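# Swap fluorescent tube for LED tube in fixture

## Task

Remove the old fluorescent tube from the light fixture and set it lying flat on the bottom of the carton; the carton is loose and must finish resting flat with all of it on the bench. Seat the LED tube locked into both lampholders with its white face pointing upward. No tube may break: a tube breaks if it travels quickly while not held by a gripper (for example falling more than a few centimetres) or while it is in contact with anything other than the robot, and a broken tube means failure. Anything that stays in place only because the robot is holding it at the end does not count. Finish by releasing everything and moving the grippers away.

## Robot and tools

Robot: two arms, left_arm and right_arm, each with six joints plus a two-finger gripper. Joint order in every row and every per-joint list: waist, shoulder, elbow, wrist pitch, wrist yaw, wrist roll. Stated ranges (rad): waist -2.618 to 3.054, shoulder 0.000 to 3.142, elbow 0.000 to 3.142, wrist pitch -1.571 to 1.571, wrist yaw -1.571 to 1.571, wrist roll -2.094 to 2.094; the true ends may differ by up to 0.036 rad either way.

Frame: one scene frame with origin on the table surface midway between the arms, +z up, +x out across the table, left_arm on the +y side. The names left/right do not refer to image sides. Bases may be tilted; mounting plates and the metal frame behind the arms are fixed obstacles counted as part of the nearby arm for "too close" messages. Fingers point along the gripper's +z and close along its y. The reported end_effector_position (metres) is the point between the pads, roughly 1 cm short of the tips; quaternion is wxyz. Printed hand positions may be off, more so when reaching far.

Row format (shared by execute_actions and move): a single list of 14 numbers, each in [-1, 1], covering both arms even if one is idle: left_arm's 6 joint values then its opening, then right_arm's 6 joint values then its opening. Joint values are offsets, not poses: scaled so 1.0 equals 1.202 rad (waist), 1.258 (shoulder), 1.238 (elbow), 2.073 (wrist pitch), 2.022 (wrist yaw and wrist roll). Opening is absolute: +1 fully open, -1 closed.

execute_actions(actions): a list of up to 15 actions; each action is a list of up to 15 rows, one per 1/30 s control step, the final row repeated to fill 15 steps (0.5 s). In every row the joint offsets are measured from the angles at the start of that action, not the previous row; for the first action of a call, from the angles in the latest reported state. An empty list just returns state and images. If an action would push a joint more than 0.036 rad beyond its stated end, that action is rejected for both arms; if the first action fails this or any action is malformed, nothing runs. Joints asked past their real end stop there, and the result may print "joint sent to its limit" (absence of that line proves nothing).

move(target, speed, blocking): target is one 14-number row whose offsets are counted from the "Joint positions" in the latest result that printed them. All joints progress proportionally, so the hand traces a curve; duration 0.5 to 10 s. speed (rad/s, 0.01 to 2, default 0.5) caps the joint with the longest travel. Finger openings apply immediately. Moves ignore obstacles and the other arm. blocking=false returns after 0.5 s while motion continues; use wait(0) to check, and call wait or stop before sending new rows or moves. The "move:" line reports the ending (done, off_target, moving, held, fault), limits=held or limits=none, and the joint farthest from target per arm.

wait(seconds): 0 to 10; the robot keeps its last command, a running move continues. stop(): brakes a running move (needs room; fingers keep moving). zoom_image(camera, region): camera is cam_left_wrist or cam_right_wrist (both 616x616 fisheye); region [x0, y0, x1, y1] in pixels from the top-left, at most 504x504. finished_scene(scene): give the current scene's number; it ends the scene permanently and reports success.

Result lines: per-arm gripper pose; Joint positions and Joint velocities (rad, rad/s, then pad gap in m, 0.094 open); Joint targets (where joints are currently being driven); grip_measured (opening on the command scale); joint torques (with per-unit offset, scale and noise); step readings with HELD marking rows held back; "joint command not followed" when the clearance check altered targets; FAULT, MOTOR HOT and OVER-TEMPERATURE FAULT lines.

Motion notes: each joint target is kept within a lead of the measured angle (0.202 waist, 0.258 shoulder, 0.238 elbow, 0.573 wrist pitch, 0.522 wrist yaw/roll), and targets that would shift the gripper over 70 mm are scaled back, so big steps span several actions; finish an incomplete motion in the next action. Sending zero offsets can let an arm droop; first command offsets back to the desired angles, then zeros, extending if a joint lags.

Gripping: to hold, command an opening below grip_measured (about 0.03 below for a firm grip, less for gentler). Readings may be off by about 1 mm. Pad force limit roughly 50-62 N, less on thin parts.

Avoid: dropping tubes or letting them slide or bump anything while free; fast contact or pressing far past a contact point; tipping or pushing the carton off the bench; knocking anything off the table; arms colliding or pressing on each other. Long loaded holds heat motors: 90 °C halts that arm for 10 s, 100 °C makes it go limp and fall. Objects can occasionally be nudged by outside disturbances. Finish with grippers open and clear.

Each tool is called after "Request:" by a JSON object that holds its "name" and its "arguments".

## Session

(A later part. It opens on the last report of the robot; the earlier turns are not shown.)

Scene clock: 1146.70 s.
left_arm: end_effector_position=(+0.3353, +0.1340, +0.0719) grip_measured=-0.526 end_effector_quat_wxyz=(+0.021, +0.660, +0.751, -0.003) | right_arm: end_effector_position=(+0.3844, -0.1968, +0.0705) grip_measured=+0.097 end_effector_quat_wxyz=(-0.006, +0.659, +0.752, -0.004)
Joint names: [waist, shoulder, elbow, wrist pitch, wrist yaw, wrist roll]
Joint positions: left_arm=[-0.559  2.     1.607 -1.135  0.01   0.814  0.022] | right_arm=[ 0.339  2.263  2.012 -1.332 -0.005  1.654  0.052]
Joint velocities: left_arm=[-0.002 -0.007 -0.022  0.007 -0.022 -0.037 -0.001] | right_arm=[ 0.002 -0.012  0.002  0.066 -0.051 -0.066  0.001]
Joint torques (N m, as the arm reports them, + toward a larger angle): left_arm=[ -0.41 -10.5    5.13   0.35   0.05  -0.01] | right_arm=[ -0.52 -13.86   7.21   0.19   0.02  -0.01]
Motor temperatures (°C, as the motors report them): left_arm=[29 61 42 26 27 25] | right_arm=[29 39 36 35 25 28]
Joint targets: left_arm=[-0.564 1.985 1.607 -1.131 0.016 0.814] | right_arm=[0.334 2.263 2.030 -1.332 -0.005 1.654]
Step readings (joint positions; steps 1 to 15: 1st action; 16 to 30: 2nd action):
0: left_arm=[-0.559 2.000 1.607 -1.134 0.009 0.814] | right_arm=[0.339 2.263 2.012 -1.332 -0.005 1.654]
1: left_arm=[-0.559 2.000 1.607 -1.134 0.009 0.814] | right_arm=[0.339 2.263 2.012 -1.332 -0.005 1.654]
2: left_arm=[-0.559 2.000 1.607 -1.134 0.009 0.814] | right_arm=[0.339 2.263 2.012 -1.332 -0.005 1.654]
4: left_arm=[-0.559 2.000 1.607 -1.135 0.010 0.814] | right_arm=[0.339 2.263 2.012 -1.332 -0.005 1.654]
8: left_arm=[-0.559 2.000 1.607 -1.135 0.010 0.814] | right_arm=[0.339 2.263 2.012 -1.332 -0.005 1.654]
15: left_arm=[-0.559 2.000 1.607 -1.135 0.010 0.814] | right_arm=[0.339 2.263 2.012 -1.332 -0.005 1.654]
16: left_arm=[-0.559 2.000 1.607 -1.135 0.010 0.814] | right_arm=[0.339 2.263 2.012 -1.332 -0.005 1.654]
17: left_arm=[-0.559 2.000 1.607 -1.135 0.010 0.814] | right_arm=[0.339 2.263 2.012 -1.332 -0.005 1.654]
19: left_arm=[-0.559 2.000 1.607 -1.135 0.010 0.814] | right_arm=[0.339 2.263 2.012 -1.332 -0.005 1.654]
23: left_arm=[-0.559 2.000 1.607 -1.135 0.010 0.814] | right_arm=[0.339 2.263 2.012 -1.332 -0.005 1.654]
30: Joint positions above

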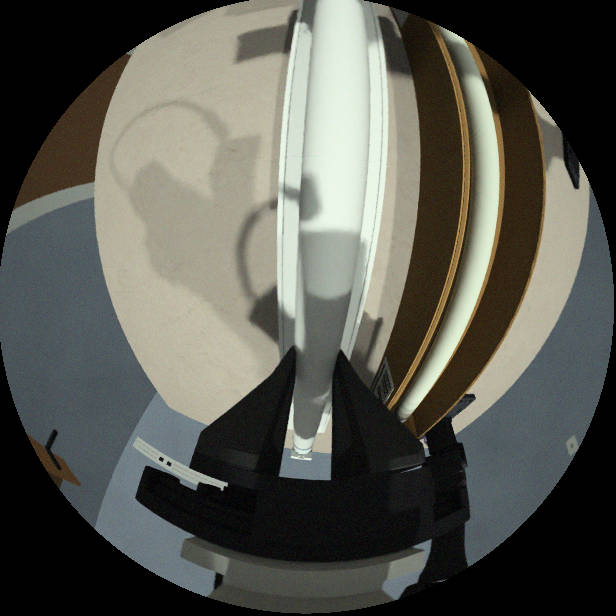

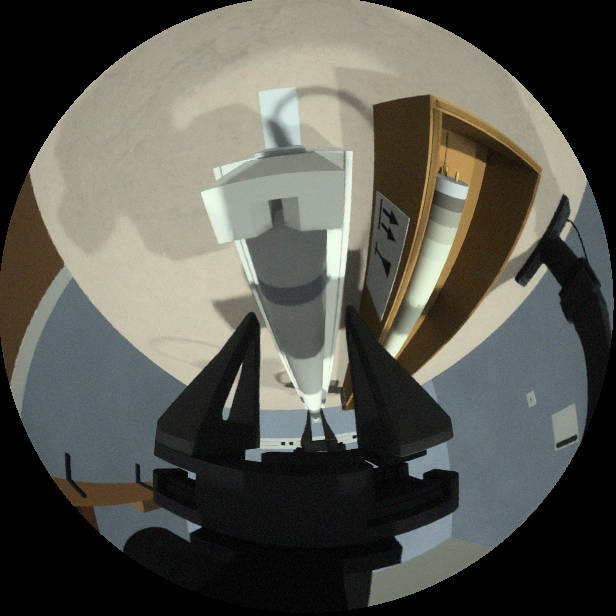

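Request:
{"name": "move", "arguments": {"target": [-0.004,-0.012,0,0.002,0.003,0,-0.55,0.019,-0.333,-0.517,0.326,0.025,0.004,0.1], "speed": 0.5}}

Scene clock: 1152.33 s.
left_arm: end_effector_position=(+0.3353, +0.1340, +0.0719) grip_measured=-0.526 end_effector_quat_wxyz=(+0.021, +0.660, +0.751, -0.003) | right_arm: end_effector_position=(+0.3881, -0.1974, +0.0757) grip_measured=+0.097 end_effector_quat_wxyz=(+0.129, +0.644, +0.739, +0.150)
Joint names: [waist, shoulder, elbow, wrist pitch, wrist yaw, wrist roll]
Joint positions: left_arm=[-0.559  2.     1.607 -1.135  0.01   0.814  0.022] | right_arm=[ 0.351  1.883  1.382 -0.672  0.032  1.656  0.052]
Joint velocities: left_arm=[ 0.002 -0.017 -0.002 -0.022 -0.022 -0.051 -0.001] | right_arm=[-0.007  0.012 -0.012  0.022 -0.051 -0.022 -0.001]
Joint torques (N m, as the arm reports them, + toward a larger angle): left_arm=[ -0.41 -10.5    5.13   0.35   0.05  -0.01] | right_arm=[  1.06 -14.39   5.66   1.12   0.19   0.06]
Motor temperatures (°C, as the motors report them): left_arm=[29 61 42 26 27 25] | right_arm=[29 40 35 35 25 28]
Joint targets: left_arm=[-0.564 1.985 1.607 -1.131 0.016 0.814] | right_arm=[0.362 1.844 1.372 -0.656 0.046 1.662]
move: off_target (right_arm); limits=none; left_arm: farthest joint: the shoulder, 0.015 radians from its target (0.015 radians at the start); right_arm: farthest joint: the shoulder, 0.039 radians from its target (0.419 radians at the start)

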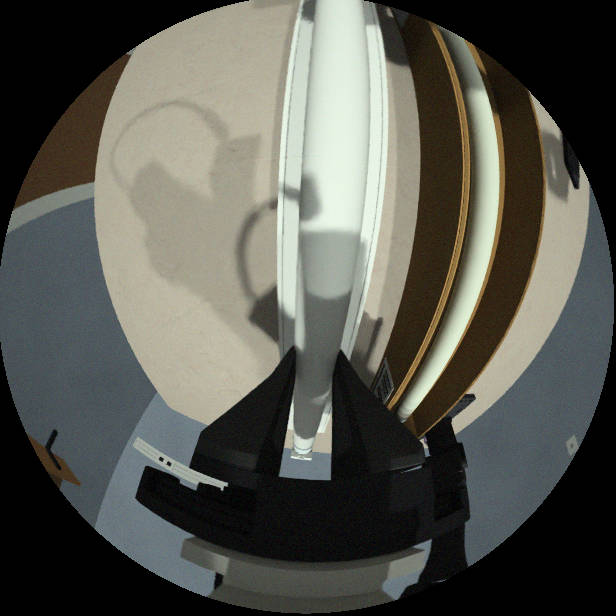

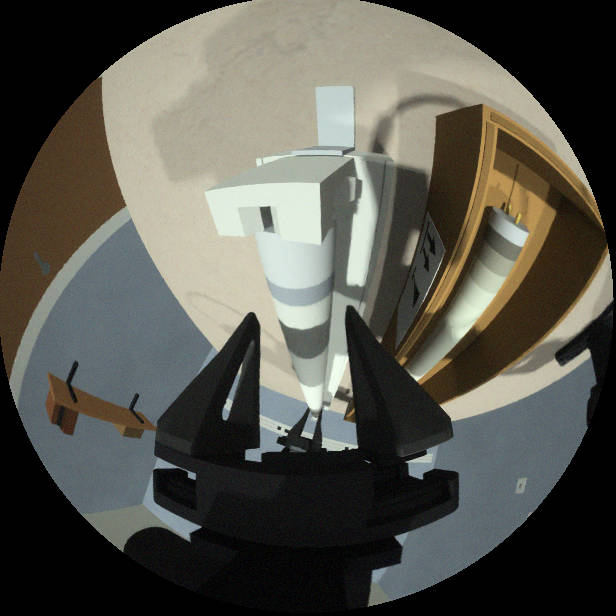

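Request:
{"name": "move", "arguments": {"target": [-0.004,-0.012,0,0.002,0.003,0,-0.55,0.026,-0.2,-0.421,0.348,0.032,0.004,-0.1], "speed": 0.5}}

Scene clock: 1158.63 s.
left_arm: end_effector_position=(+0.3353, +0.1340, +0.0719) grip_measured=-0.526 end_effector_quat_wxyz=(+0.021, +0.660, +0.751, -0.003) | right_arm: end_effector_position=(+0.3850, -0.1986, +0.0745) grip_measured=-0.097 end_effector_quat_wxyz=(+0.256, +0.610, +0.690, +0.295)
Joint names: [waist, shoulder, elbow, wrist pitch, wrist yaw, wrist roll]
Joint positions: left_arm=[-0.559  2.     1.607 -1.135  0.01   0.814  0.022] | right_arm=[0.371 1.669 0.869 0.029 0.084 1.66  0.042]
Joint velocities: left_arm=[-0.022 -0.007 -0.017 -0.081  0.022 -0.066  0.   ] | right_arm=[-0.012 -0.017  0.007 -0.066 -0.007  0.051 -0.002]
Joint torques (N m, as the arm reports them, + toward a larger angle): left_arm=[ -0.42 -10.5    5.12   0.34   0.05  -0.01] | right_arm=[  1.15 -11.75   5.52   1.71   0.17   0.06]
Motor temperatures (°C, as the motors report them): left_arm=[29 61 42 26 27 25] | right_arm=[29 40 35 35 25 28]
Joint targets: left_arm=[-0.564 1.985 1.607 -1.131 0.016 0.814] | right_arm=[0.382 1.631 0.860 0.049 0.097 1.664]
move: off_target (right_arm); limits=none; left_arm: farthest joint: the shoulder, 0.015 radians from its target (0.015 radians at the start); right_arm: farthest joint: the shoulder, 0.038 radians from its target (0.252 radians at the start)

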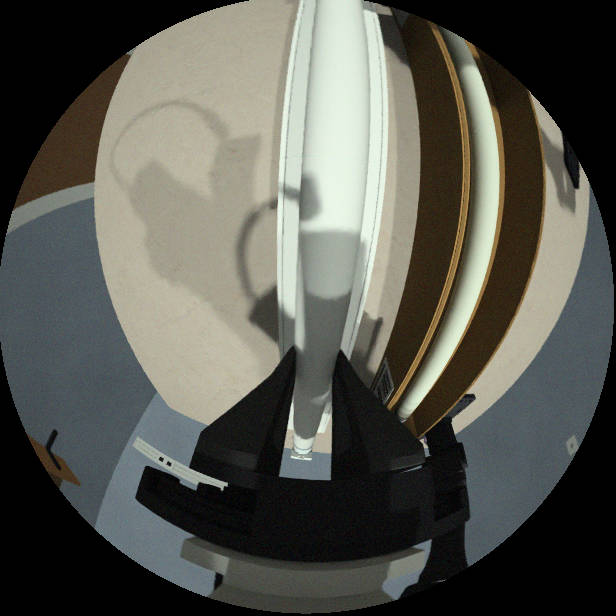

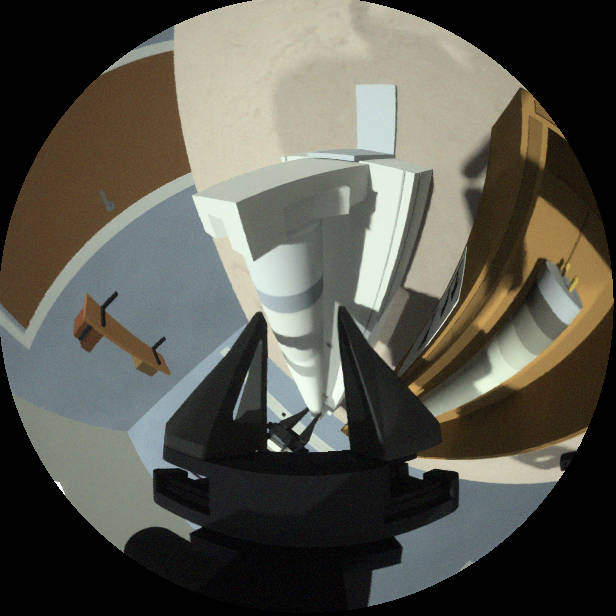

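Right regrips, then left opens.

Request:
{"name": "execute_actions", "arguments": {"actions": [[[-0.004,-0.012,0,0.002,0.003,0,-0.55,0,-0.01,0,0.012,0.005,0,-0.40],[-0.004,-0.012,0,0.002,0.003,0,-0.55,0,-0.01,0,0.012,0.005,0,-0.40],[-0.004,-0.012,0,0.002,0.003,0,-0.55,0,-0.01,0,0.012,0.005,0,-0.40],[-0.004,-0.012,0,0.002,0.003,0,-0.55,0,-0.01,0,0.012,0.005,0,-0.40],[-0.004,-0.012,0,0.002,0.003,0,-0.55,0,-0.01,0,0.012,0.005,0,-0.40],[-0.004,-0.012,0,0.002,0.003,0,-0.55,0,-0.01,0,0.012,0.005,0,-0.44],[-0.004,-0.012,0,0.002,0.003,0,-0.55,0,-0.01,0,0.012,0.005,0,-0.44],[-0.004,-0.012,0,0.002,0.003,0,-0.55,0,-0.01,0,0.012,0.005,0,-0.47],[-0.004,-0.012,0,0.002,0.003,0,-0.55,0,-0.01,0,0.012,0.005,0,-0.47],[-0.004,-0.012,0,0.002,0.003,0,-0.55,0,-0.01,0,0.012,0.005,0,-0.50],[-0.004,-0.012,0,0.002,0.003,0,-0.55,0,-0.01,0,0.012,0.005,0,-0.55]],[[-0.004,-0.012,0,0.002,0.003,0,-0.55,0,0,0.01,0.005,0.005,0,-0.55],[-0.004,-0.012,0,0.002,0.003,0,-0.55,0,0,0.01,0.005,0.005,0,-0.55],[-0.004,-0.012,0,0.002,0.003,0,-0.55,0,0,0.01,0.005,0.005,0,-0.55],[-0.004,-0.012,0,0.002,0.003,0,-0.55,0,0,0.01,0.005,0.005,0,-0.55],[-0.004,-0.012,0,0.002,0.003,0,-0.55,0,0,0.01,0.005,0.005,0,-0.55],[-0.004,-0.012,0,0.002,0.003,0,0.0,0,0,0.01,0.005,0.005,0,-0.55]]]}}

Scene clock: 1166.20 s.
left_arm: end_effector_position=(+0.3353, +0.1340, +0.0719) grip_measured=-0.003 end_effector_quat_wxyz=(+0.021, +0.660, +0.751, -0.003) | right_arm: end_effector_position=(+0.3857, -0.1985, +0.0753) grip_measured=-0.501 end_effector_quat_wxyz=(+0.258, +0.609, +0.689, +0.296)
Joint names: [waist, shoulder, elbow, wrist pitch, wrist yaw, wrist roll]
Joint positions: left_arm=[-0.559  2.     1.607 -1.135  0.01   0.814  0.047] | right_arm=[0.371 1.669 0.869 0.033 0.084 1.66  0.023]
Joint velocities: left_arm=[-0.012  0.012 -0.007 -0.007 -0.007 -0.081  0.   ] | right_arm=[-0.012 -0.007  0.002 -0.037 -0.022  0.037 -0.   ]
Joint torques (N m, as the arm reports them, + toward a larger angle): left_arm=[ -0.44 -10.5    5.13   0.34   0.05  -0.01] | right_arm=[ 0.1  -8.54  7.    1.59  0.12 -0.01]
Motor temperatures (°C, as the motors report them): left_arm=[29 61 42 26 27 25] | right_arm=[29 40 35 36 25 28]
Joint targets: left_arm=[-0.564 1.985 1.607 -1.131 0.016 0.814] | right_arm=[0.371 1.669 0.881 0.043 0.094 1.660]
Step readings (joint positions; steps 1 to 15: 1st action; 16 to 30: 2nd action):
0: left_arm=[-0.559 2.000 1.607 -1.135 0.010 0.814] | right_arm=[0.371 1.669 0.869 0.029 0.084 1.660]
1: left_arm=[-0.559 2.000 1.607 -1.135 0.010 0.814] | right_arm=[0.371 1.669 0.869 0.029 0.084 1.660]
2: left_arm=[-0.559 2.000 1.607 -1.135 0.010 0.814] | right_arm=[0.371 1.669 0.869 0.030 0.084 1.660]
4: left_arm=[-0.559 2.000 1.607 -1.135 0.010 0.814] | right_arm=[0.371 1.669 0.869 0.031 0.084 1.660]
8: left_arm=[-0.559 2.000 1.607 -1.135 0.010 0.814] | right_arm=[0.371 1.669 0.869 0.033 0.084 1.660]
15: left_arm=[-0.559 2.000 1.607 -1.135 0.010 0.814] | right_arm=[0.371 1.669 0.869 0.033 0.084 1.660]
16: left_arm=[-0.559 2.000 1.607 -1.135 0.010 0.814] | right_arm=[0.371 1.669 0.869 0.033 0.084 1.660]
17: left_arm=[-0.559 2.000 1.607 -1.135 0.010 0.814] | right_arm=[0.371 1.669 0.869 0.033 0.084 1.660]
19: left_arm=[-0.559 2.000 1.607 -1.135 0.010 0.814] | right_arm=[0.371 1.669 0.869 0.033 0.084 1.660]
23: left_arm=[-0.559 2.000 1.607 -1.135 0.010 0.814] | right_arm=[0.371 1.669 0.869 0.033 0.084 1.660]
30: Joint positions above

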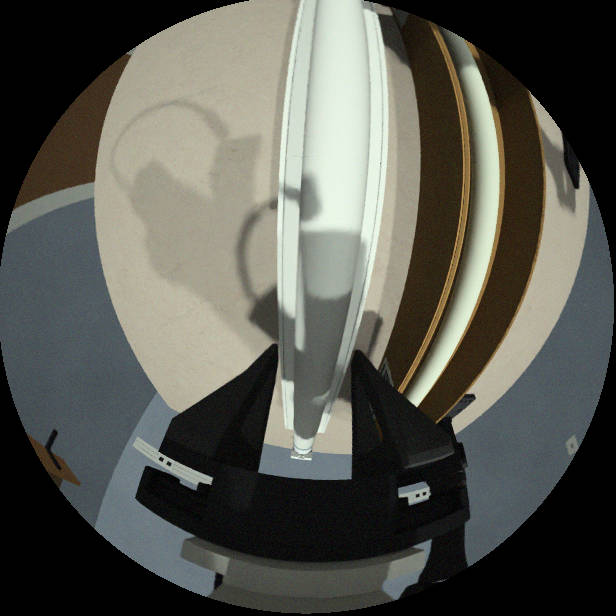

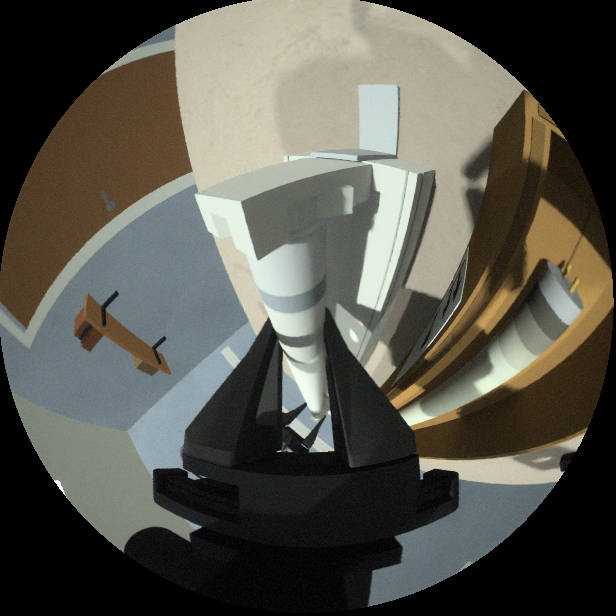

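Request:
{"name": "move", "arguments": {"target": [-0.004,-0.012,0.22,-0.12,0.003,0,0.0,-0.018,0.105,0.292,-0.239,-0.015,0.0,-0.55], "speed": 0.35}}

Scene clock: 1172.20 s.
left_arm: end_effector_position=(+0.3371, +0.1327, +0.1325) grip_measured=-0.003 end_effector_quat_wxyz=(+0.022, +0.660, +0.751, -0.003) | right_arm: end_effector_position=(+0.3868, -0.1979, +0.0740) grip_measured=-0.501 end_effector_quat_wxyz=(+0.173, +0.637, +0.725, +0.197)
Joint names: [waist, shoulder, elbow, wrist pitch, wrist yaw, wrist roll]
Joint positions: left_arm=[-0.559  2.     1.848 -1.375  0.01   0.814  0.047] | right_arm=[ 0.359  1.792  1.196 -0.448  0.054  1.664  0.023]
Joint velocities: left_arm=[-0.002 -0.002  0.007 -0.022 -0.081 -0.022  0.   ] | right_arm=[-0.012 -0.027  0.012 -0.007 -0.022  0.081 -0.001]
Joint torques (N m, as the arm reports them, + toward a larger angle): left_arm=[ -0.4  -10.5    7.55   0.21   0.05   0.  ] | right_arm=[-0.84 -9.06  8.82  0.99  0.06 -0.03]
Motor temperatures (°C, as the motors report them): left_arm=[29 61 42 26 27 25] | right_arm=[29 39 35 36 25 28]
Joint targets: left_arm=[-0.564 1.985 1.879 -1.384 0.016 0.814] | right_arm=[0.349 1.801 1.231 -0.463 0.054 1.660]
move: off_target (left_arm, right_arm); limits=none; left_arm: farthest joint: the elbow, 0.032 radians from its target (0.273 radians at the start); right_arm: farthest joint: the elbow, 0.034 radians from its target (0.361 radians at the start)

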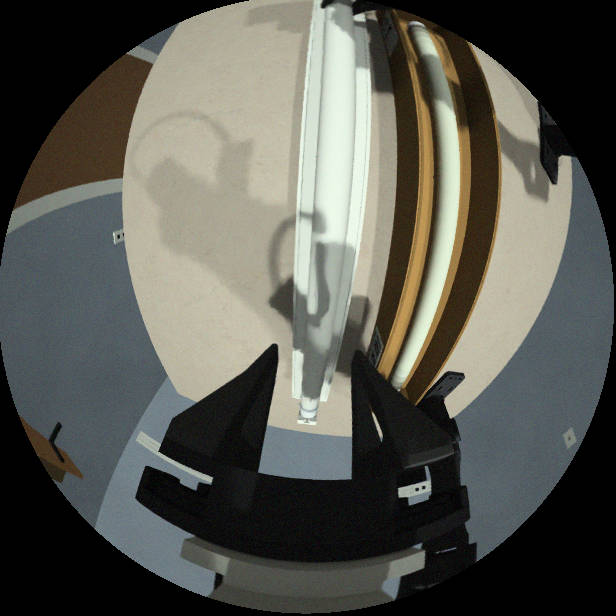

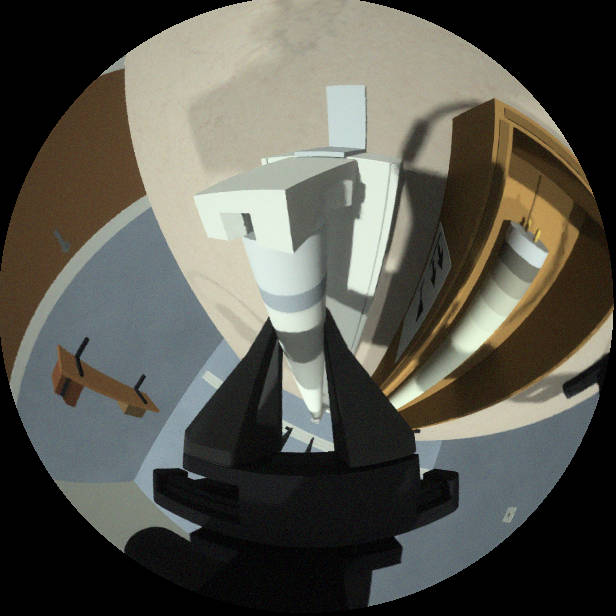

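Request:
{"name": "move", "arguments": {"target": [-0.004,-0.012,0.02,-0.004,0.003,0,0.0,-0.019,0.164,0.312,-0.2055,-0.019,-0.004,-0.55], "speed": 0.3}}

Scene clock: 1181.57 s.
left_arm: end_effector_position=(+0.3370, +0.1327, +0.1325) grip_measured=-0.003 end_effector_quat_wxyz=(+0.022, +0.660, +0.751, -0.003) | right_arm: end_effector_position=(+0.3863, -0.1975, +0.0721) grip_measured=-0.501 end_effector_quat_wxyz=(+0.086, +0.655, +0.743, +0.102)
Joint names: [waist, shoulder, elbow, wrist pitch, wrist yaw, wrist roll]
Joint positions: left_arm=[-0.559  2.     1.848 -1.376  0.01   0.814  0.047] | right_arm=[ 0.347  1.984  1.549 -0.869  0.02   1.666  0.023]
Joint velocities: left_arm=[-0.007  0.002 -0.022 -0.022 -0.037 -0.007 -0.001] | right_arm=[-0.007 -0.002  0.002 -0.022  0.022 -0.037 -0.   ]
Joint torques (N m, as the arm reports them, + toward a larger angle): left_arm=[ -0.4  -10.49   7.04   0.19   0.05   0.  ] | right_arm=[ -0.9  -10.4    8.53   0.67  -0.01  -0.11]
Motor temperatures (°C, as the motors report them): left_arm=[29 61 43 26 27 25] | right_arm=[29 38 36 36 25 28]
Joint targets: left_arm=[-0.564 1.985 1.872 -1.384 0.016 0.814] | right_arm=[0.337 1.998 1.582 -0.874 0.015 1.656]
move: off_target (left_arm, right_arm); limits=none; left_arm: farthest joint: the elbow, 0.025 radians from its target (0.025 radians at the start); right_arm: farthest joint: the elbow, 0.033 radians from its target (0.386 radians at the start)

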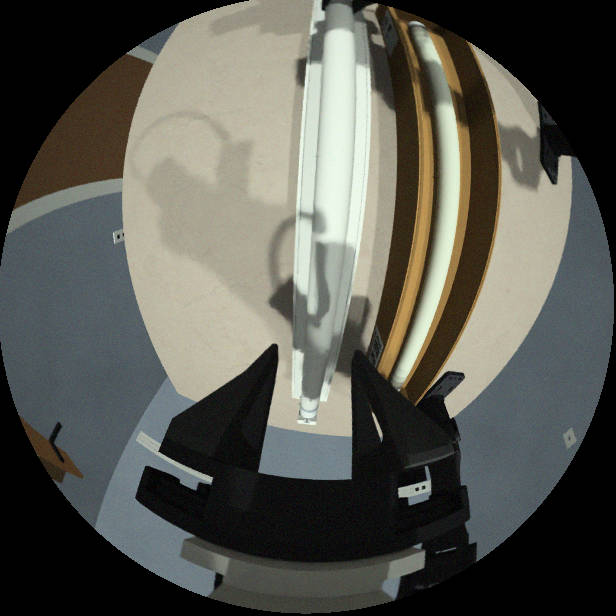

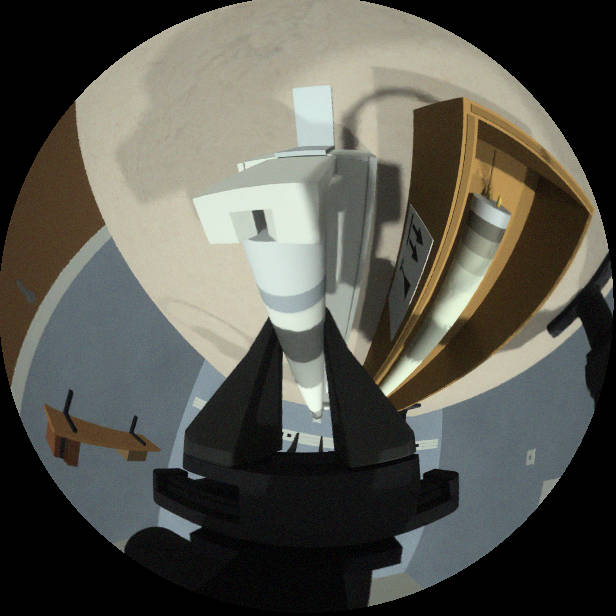

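Request:
{"name": "move", "arguments": {"target": [-0.004,-0.012,0.02,-0.004,0.003,0,0.0,-0.013,0.1455,0.2585,-0.146,-0.012,-0.007,-0.55], "speed": 0.25}}

Request:
{"name": "zoom_image", "arguments": {"camera": "cam_right_wrist", "region": [200, 150, 380, 330]}}

Scene clock: 1187.27 s.
left_arm: end_effector_position=(+0.3370, +0.1327, +0.1325) grip_measured=-0.003 end_effector_quat_wxyz=(+0.022, +0.660, +0.751, -0.003) | right_arm: end_effector_position=(+0.3856, -0.1974, +0.0704) grip_measured=-0.501 end_effector_quat_wxyz=(+0.026, +0.661, +0.749, +0.034)
Joint names: [waist, shoulder, elbow, wrist pitch, wrist yaw, wrist roll]
Joint positions: left_arm=[-0.559  2.     1.848 -1.376  0.01   0.814  0.047] | right_arm=[ 0.34   2.157  1.836 -1.165  0.002  1.663  0.023]
Joint velocities: left_arm=[ 0.007 -0.022  0.012 -0.022  0.022 -0.022  0.   ] | right_arm=[-0.007  0.012 -0.012  0.022 -0.022 -0.007 -0.   ]
Joint torques (N m, as the arm reports them, + toward a larger angle): left_arm=[ -0.41 -10.5    7.03   0.19   0.05  -0.01] | right_arm=[ -0.75 -12.21   8.06   0.27  -0.03  -0.12]
Motor temperatures (°C, as the motors report them): left_arm=[29 61 43 26 27 25] | right_arm=[29 38 36 35 25 28]
Joint targets: left_arm=[-0.564 1.985 1.872 -1.384 0.016 0.814] | right_arm=[0.331 2.167 1.869 -1.171 -0.004 1.652]
move: off_target (left_arm, right_arm); limits=none; left_arm: farthest joint: the elbow, 0.025 radians from its target (0.025 radians at the start); right_arm: farthest joint: the elbow, 0.033 radians from its target (0.320 radians at the start)

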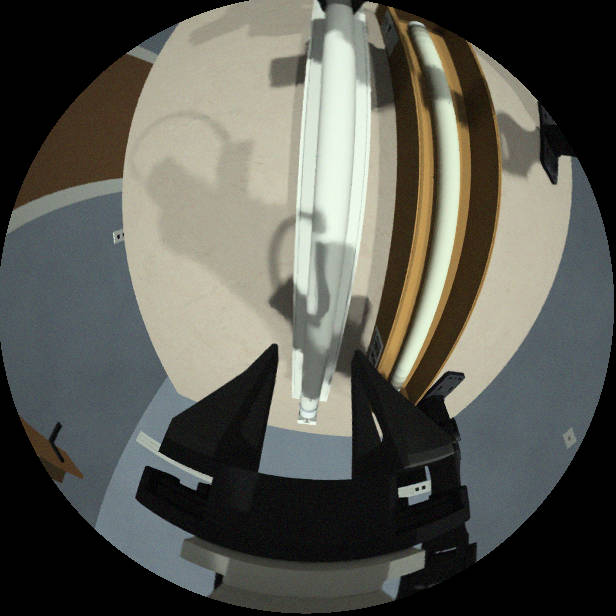

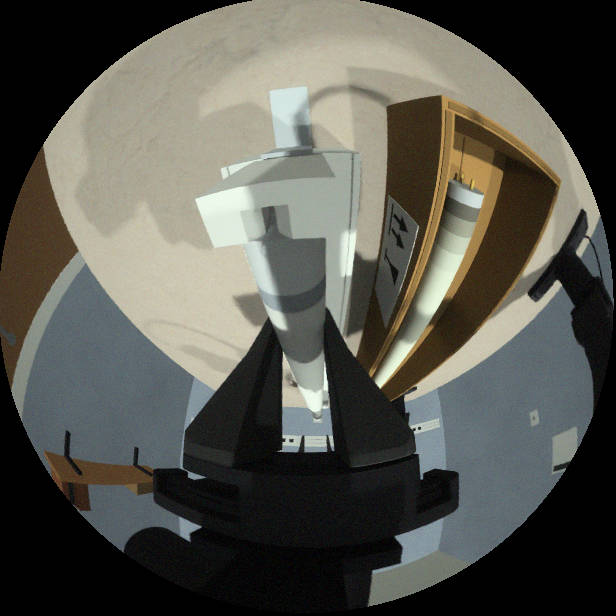

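Region (200, 150, 380, 330) of cam_right_wrist's 616x616 image, scaled by 2.800, with more detail than that image has.

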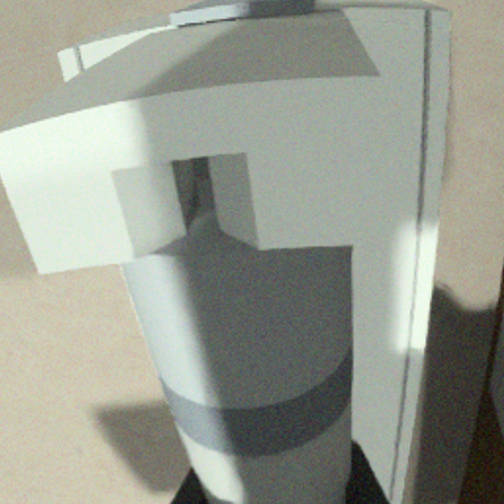

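Request:
{"name": "execute_actions", "arguments": {"actions": [[[-0.004,-0.012,0.02,-0.004,0.003,0,0.0,0,-0.008,0.015,0,0,0,-0.51],[-0.004,-0.012,0.02,-0.004,0.003,0,0.0,0,-0.008,0.015,0,0,0,-0.51],[-0.004,-0.012,0.02,-0.004,0.003,0,0.0,0,-0.008,0.015,0,0,0,-0.51],[-0.004,-0.012,0.02,-0.004,0.003,0,0.0,0,-0.008,0.015,0,0,0,-0.50],[-0.004,-0.012,0.02,-0.004,0.003,0,0.0,0,-0.008,0.015,0,0,0,-0.50],[-0.004,-0.012,0.02,-0.004,0.003,0,0.0,0,-0.008,0.015,0,0,0,-0.49],[-0.004,-0.012,0.02,-0.004,0.003,0,0.0,0,-0.008,0.015,0,0,0,-0.49],[-0.004,-0.012,0.02,-0.004,0.003,0,0.0,0,-0.008,0.015,0,0,0,-0.47],[-0.004,-0.012,0.02,-0.004,0.003,0,0.0,0,-0.008,0.015,0,0,0,-0.47],[-0.004,-0.012,0.02,-0.004,0.003,0,0.0,0,-0.008,0.015,0,0,0,0.1]]]}}

Request:
{"name": "move", "arguments": {"target": [-0.004,-0.012,0.02,-0.004,0.003,0,0.0,0.06,-0.008,0.11,-0.05,0,0.03,0.1], "speed": 0.2}}

Request:
{"name": "zoom_image", "arguments": {"camera": "cam_right_wrist", "region": [200, 100, 380, 280]}}

Scene clock: 1193.27 s.
left_arm: end_effector_position=(+0.3370, +0.1327, +0.1325) grip_measured=-0.003 end_effector_quat_wxyz=(+0.022, +0.660, +0.751, -0.003) | right_arm: end_effector_position=(+0.3856, -0.1973, +0.0704) grip_measured=+0.096 end_effector_quat_wxyz=(+0.026, +0.661, +0.749, +0.034)
Joint names: [waist, shoulder, elbow, wrist pitch, wrist yaw, wrist roll]
Joint positions: left_arm=[-0.559  2.     1.848 -1.376  0.01   0.814  0.047] | right_arm=[ 0.34   2.157  1.836 -1.165  0.001  1.663  0.052]
Joint velocities: left_arm=[-0.007  0.007  0.012  0.007 -0.11  -0.022  0.001] | right_arm=[0.002 0.002 0.007 0.022 0.051 0.022 0.001]
Joint torques (N m, as the arm reports them, + toward a larger angle): left_arm=[ -0.42 -10.5    7.03   0.19   0.05  -0.01] | right_arm=[ -0.12 -14.     7.32   0.37   0.05  -0.02]
Motor temperatures (°C, as the motors report them): left_arm=[29 61 44 26 27 25] | right_arm=[29 39 36 35 25 28]
Joint targets: left_arm=[-0.564 1.985 1.872 -1.384 0.016 0.814] | right_arm=[0.340 2.147 1.854 -1.165 0.002 1.663]
Step readings (joint positions):
0: left_arm=[-0.559 2.000 1.848 -1.376 0.010 0.814] | right_arm=[0.340 2.157 1.836 -1.165 0.002 1.663]
1: left_arm=[-0.559 2.000 1.848 -1.376 0.010 0.814] | right_arm=[0.340 2.157 1.836 -1.165 0.002 1.663]
2: left_arm=[-0.559 2.000 1.848 -1.376 0.010 0.814] | right_arm=[0.340 2.157 1.836 -1.165 0.002 1.663]
4: left_arm=[-0.559 2.000 1.848 -1.376 0.010 0.814] | right_arm=[0.340 2.157 1.836 -1.165 0.002 1.663]
8: left_arm=[-0.559 2.000 1.848 -1.376 0.010 0.814] | right_arm=[0.340 2.157 1.836 -1.165 0.002 1.663]
15: Joint positions above

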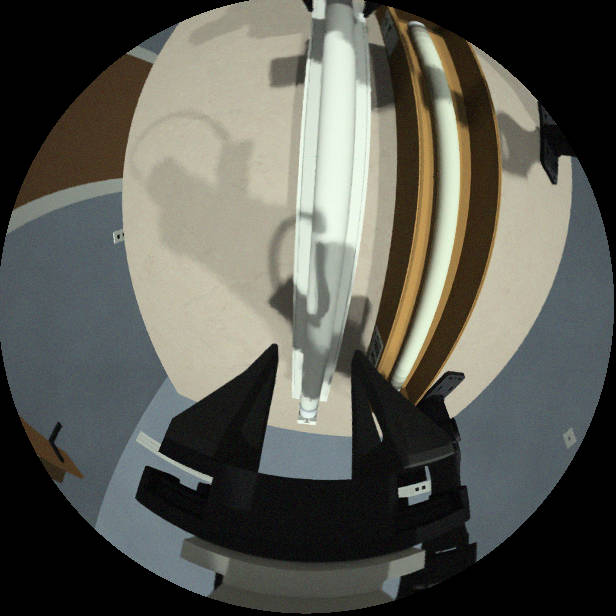

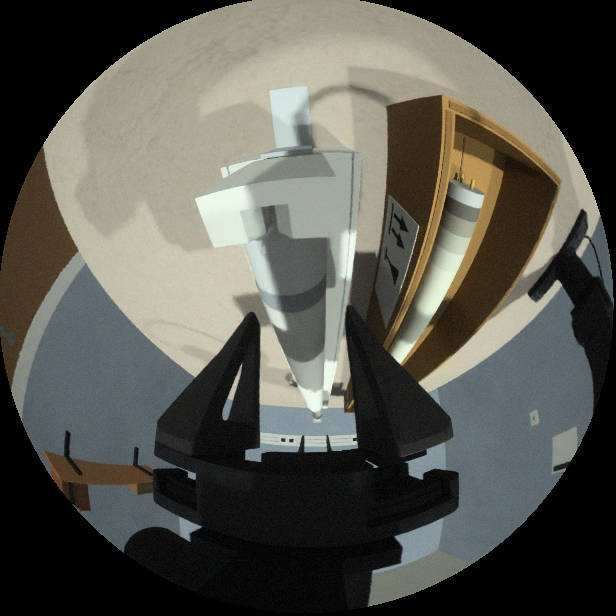

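Scene clock: 1194.53 s.
left_arm: end_effector_position=(+0.3370, +0.1327, +0.1325) grip_measured=-0.003 end_effector_quat_wxyz=(+0.022, +0.660, +0.751, -0.003) | right_arm: end_effector_position=(+0.3844, -0.1681, +0.0973) grip_measured=+0.097 end_effector_quat_wxyz=(+0.029, +0.656, +0.753, +0.044)
Joint names: [waist, shoulder, elbow, wrist pitch, wrist yaw, wrist roll]
Joint positions: left_arm=[-0.559  2.     1.848 -1.376  0.01   0.814  0.047] | right_arm=[ 0.404  2.157  1.94  -1.247  0.001  1.715  0.052]
Joint velocities: left_arm=[-0.007 -0.007 -0.002 -0.007  0.051  0.007 -0.001] | right_arm=[-0.002  0.007  0.007  0.022 -0.022 -0.081 -0.001]
Joint torques (N m, as the arm reports them, + toward a larger angle): left_arm=[ -0.39 -10.49   7.03   0.19   0.05  -0.01] | right_arm=[  0.57 -14.2    8.26   0.23   0.05   0.08]
Motor temperatures (°C, as the motors report them): left_arm=[29 61 44 26 27 25] | right_arm=[29 39 36 35 25 28]
Joint targets: left_arm=[-0.564 1.985 1.872 -1.384 0.016 0.814] | right_arm=[0.412 2.147 1.972 -1.268 0.002 1.724]
move: off_target (left_arm, right_arm); limits=none; left_arm: farthest joint: the elbow, 0.025 radians from its target (0.025 radians at the start); right_arm: farthest joint: the elbow, 0.032 radians from its target (0.137 radians at the start)

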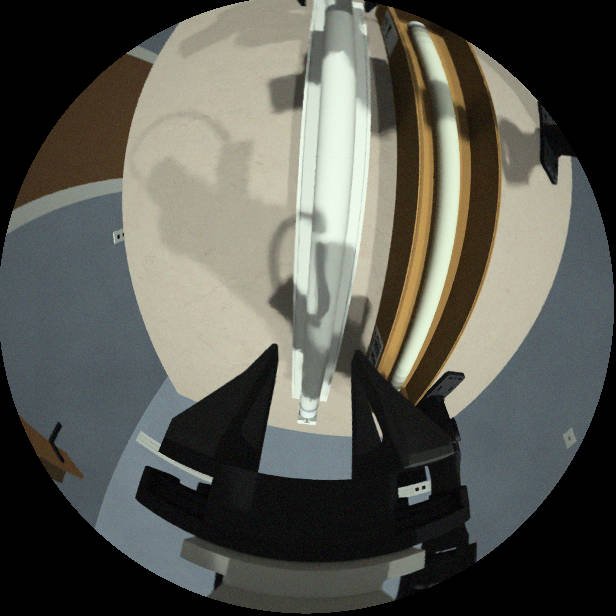

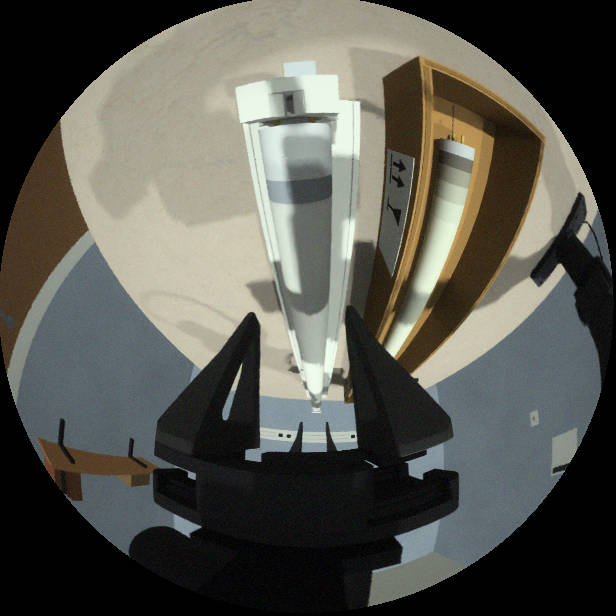

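Region (200, 100, 380, 280) of cam_right_wrist's 616x616 image, scaled by 2.800, with more detail than that image has.

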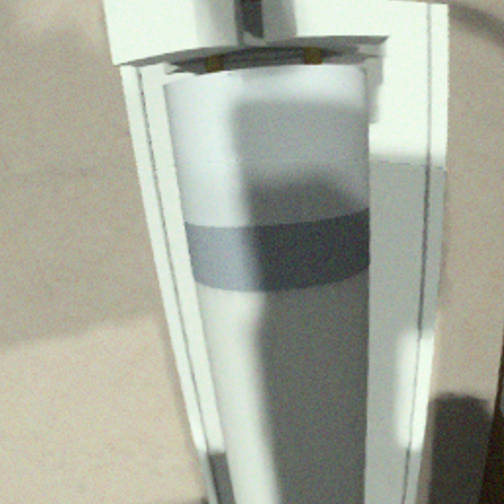

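Request:
{"name": "zoom_image", "arguments": {"camera": "cam_right_wrist", "region": [250, 85, 340, 145]}}

Region (250, 85, 340, 145) of cam_right_wrist's 616x616 image, scaled by 5.600, with more detail than that image has.

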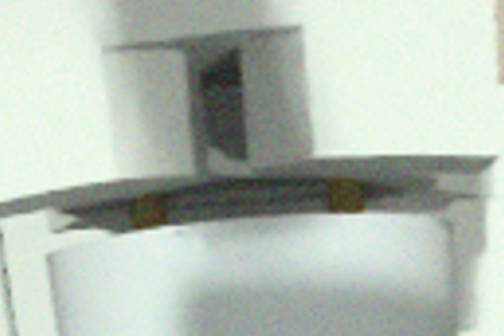

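Request:
{"name": "move", "arguments": {"target": [0.25,-0.6,-0.4,0.1,0,0,0.5,0.034,-0.547,-0.912,0.573,0.069,0.0,0.6], "speed": 0.7}}

Scene clock: 1210.37 s.
left_arm: end_effector_position=(+0.2998, +0.2651, +0.2358) grip_measured=+0.497 end_effector_quat_wxyz=(+0.238, +0.528, +0.813, +0.053) | right_arm: end_effector_position=(+0.3531, -0.1881, +0.1028) grip_measured=+0.597 end_effector_quat_wxyz=(+0.257, +0.612, +0.684, +0.302)
Joint names: [waist, shoulder, elbow, wrist pitch, wrist yaw, wrist roll]
Joint positions: left_arm=[-0.267  1.266  1.367 -1.179  0.01   0.814  0.07 ] | right_arm=[ 0.434  1.503  0.819 -0.08   0.127  1.715  0.075]
Joint velocities: left_arm=[-0.027  0.002  0.012 -0.051  0.022 -0.022 -0.   ] | right_arm=[-0.012 -0.017 -0.007 -0.051  0.022  0.037  0.   ]
Joint torques (N m, as the arm reports them, + toward a larger angle): left_arm=[ 0.88 -4.86  4.34  1.28 -0.02 -0.01] | right_arm=[  1.08 -10.08   5.87   1.71   0.24   0.01]
Motor temperatures (°C, as the motors report them): left_arm=[29 61 44 26 27 25] | right_arm=[29 41 36 34 25 28]
Joint targets: left_arm=[-0.258 1.245 1.353 -1.169 0.010 0.814] | right_arm=[0.445 1.469 0.811 -0.060 0.140 1.715]
move: off_target (left_arm, right_arm); limits=none; left_arm: farthest joint: the shoulder, 0.021 radians from its target (0.755 radians at the start); right_arm: farthest joint: the shoulder, 0.034 radians from its target (0.688 radians at the start)

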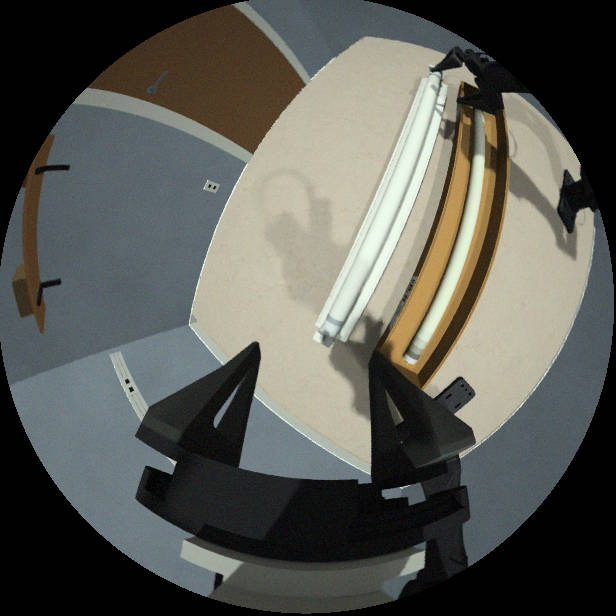

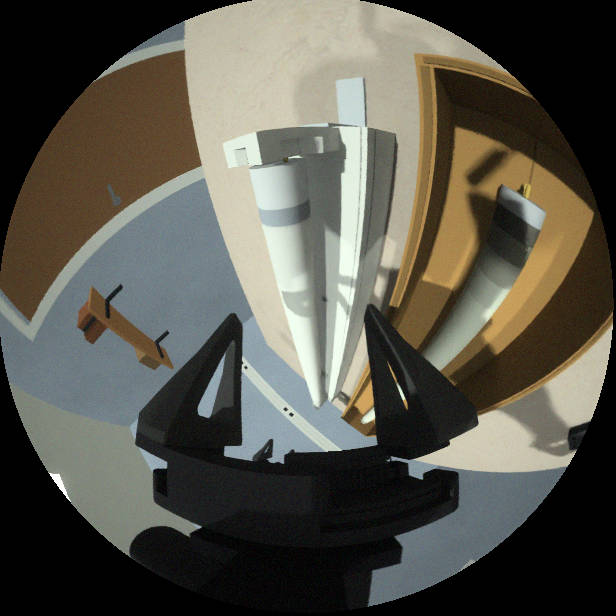

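Request:
{"name": "move", "arguments": {"target": [0,-0.012,0,0,0,0,0.5,0.042,-0.012,0,0.008,0.006,0.0,0.6], "speed": 0.2}}

Request:
{"name": "zoom_image", "arguments": {"camera": "cam_right_wrist", "region": [215, 90, 345, 220]}}

Scene clock: 1213.17 s.
left_arm: end_effector_position=(+0.2999, +0.2651, +0.2359) grip_measured=+0.497 end_effector_quat_wxyz=(+0.238, +0.528, +0.813, +0.053) | right_arm: end_effector_position=(+0.3485, -0.1720, +0.1028) grip_measured=+0.597 end_effector_quat_wxyz=(+0.251, +0.598, +0.697, +0.307)
Joint names: [waist, shoulder, elbow, wrist pitch, wrist yaw, wrist roll]
Joint positions: left_arm=[-0.267  1.266  1.367 -1.178  0.01   0.814  0.07 ] | right_arm=[ 0.474  1.503  0.819 -0.079  0.127  1.715  0.075]
Joint velocities: left_arm=[-0.002  0.002 -0.002 -0.007 -0.007 -0.037  0.   ] | right_arm=[-0.017  0.017 -0.017  0.007  0.051 -0.007  0.001]
Joint torques (N m, as the arm reports them, + toward a larger angle): left_arm=[ 0.07 -4.41  5.43  1.16 -0.02 -0.01] | right_arm=[ 0.94 -8.45  6.6   1.71  0.19  0.  ]
Motor temperatures (°C, as the motors report them): left_arm=[29 60 43 27 27 25] | right_arm=[29 40 36 34 25 28]
Joint targets: left_arm=[-0.267 1.251 1.367 -1.178 0.010 0.814] | right_arm=[0.484 1.488 0.819 -0.063 0.139 1.715]
move: done; limits=none; left_arm: farthest joint: the shoulder, 0.015 radians from its target (0.015 radians at the start); right_arm: farthest joint: the wrist pitch, 0.016 radians from its target (0.016 radians at the start)

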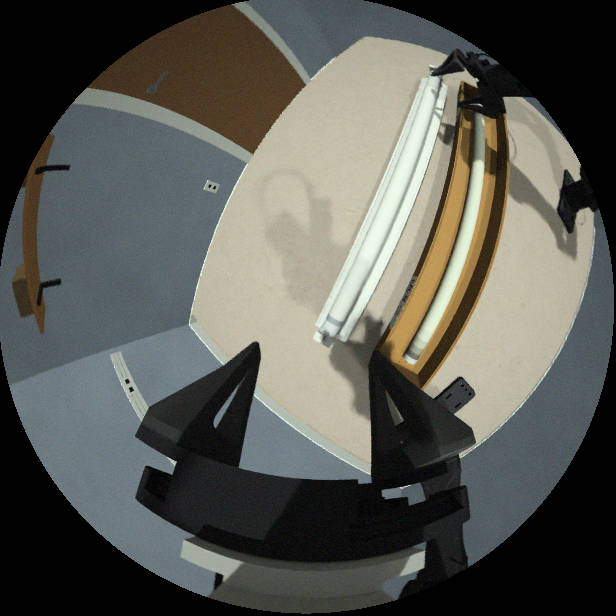

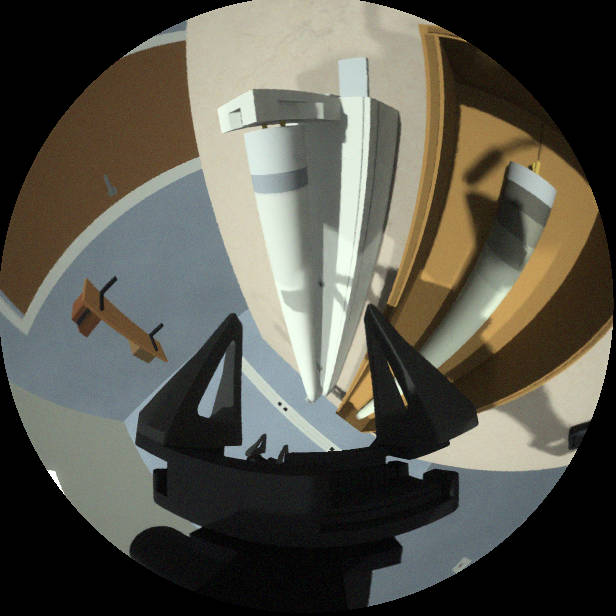

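Region (215, 90, 345, 220) of cam_right_wrist's 616x616 image, scaled by 3.877, with more detail than that image has.

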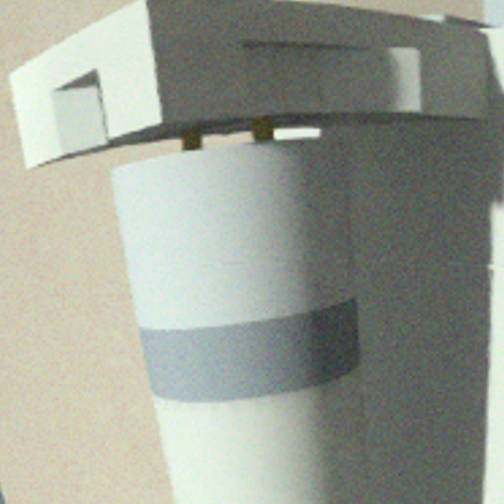

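Request:
{"name": "move", "arguments": {"target": [0,-0.2,0,0,0,0,0.5,-0.15,-0.4,0.1,-0.2,0,0.0,0.6], "speed": 0.7}}

Scene clock: 1227.47 s.
left_arm: end_effector_position=(+0.2669, +0.2766, +0.2968) grip_measured=+0.497 end_effector_quat_wxyz=(+0.347, +0.510, +0.783, +0.080) | right_arm: end_effector_position=(+0.2933, -0.2521, +0.2412) grip_measured=+0.597 end_effector_quat_wxyz=(+0.319, +0.631, +0.613, +0.352)
Joint names: [waist, shoulder, elbow, wrist pitch, wrist yaw, wrist roll]
Joint positions: left_arm=[-0.267  1.031  1.367 -1.179  0.01   0.814  0.07 ] | right_arm=[ 0.304  1.019  0.916 -0.483  0.123  1.715  0.075]
Joint velocities: left_arm=[-0.017 -0.007 -0.012  0.022  0.007  0.051 -0.001] | right_arm=[-0.022  0.007 -0.012  0.022 -0.037 -0.022 -0.001]
Joint torques (N m, as the arm reports them, + toward a larger angle): left_arm=[ 0.06 -2.3   5.15  1.52 -0.02 -0.01] | right_arm=[-0.96 -4.53  8.79  1.59  0.08 -0.02]
Motor temperatures (°C, as the motors report them): left_arm=[29 56 43 27 27 25] | right_arm=[29 38 36 35 25 28]
Joint targets: left_arm=[-0.267 1.014 1.367 -1.178 0.010 0.814] | right_arm=[0.294 1.000 0.943 -0.494 0.127 1.715]
move: off_target (right_arm); limits=none; left_arm: farthest joint: the shoulder, 0.017 radians from its target (0.252 radians at the start); right_arm: farthest joint: the elbow, 0.027 radians from its target (0.124 radians at the start)

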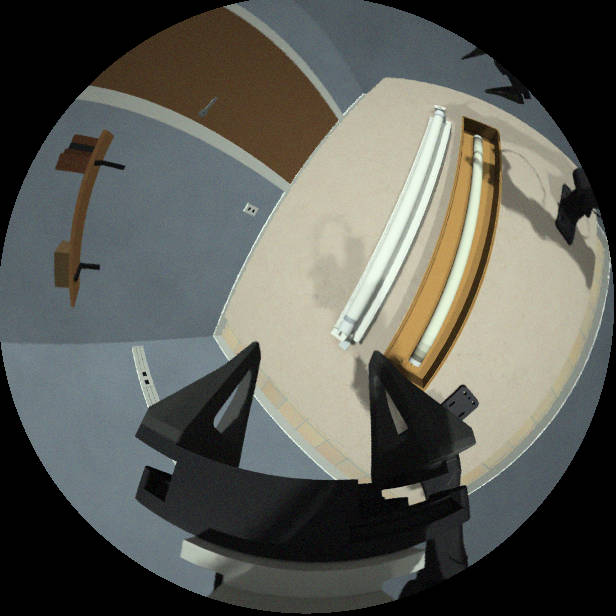

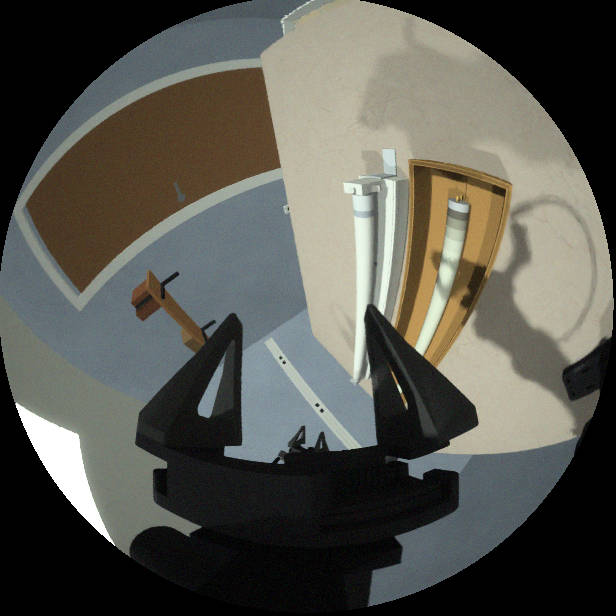

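Request:
{"name": "zoom_image", "arguments": {"camera": "cam_left_wrist", "region": [310, 280, 450, 400]}}

Region (310, 280, 450, 400) of cam_left_wrist's 616x616 image, scaled by 3.600, with more detail than that image has; it fills the top 432 rows of this view, and the rest is white.

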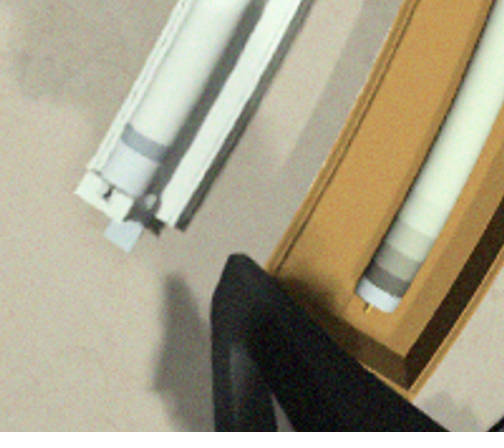

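Both ends are seated with white up, and the old tube is flat in the carton.

Request:
{"name": "finished_scene", "arguments": {"scene": 1}}

The scene is finished: the task was done.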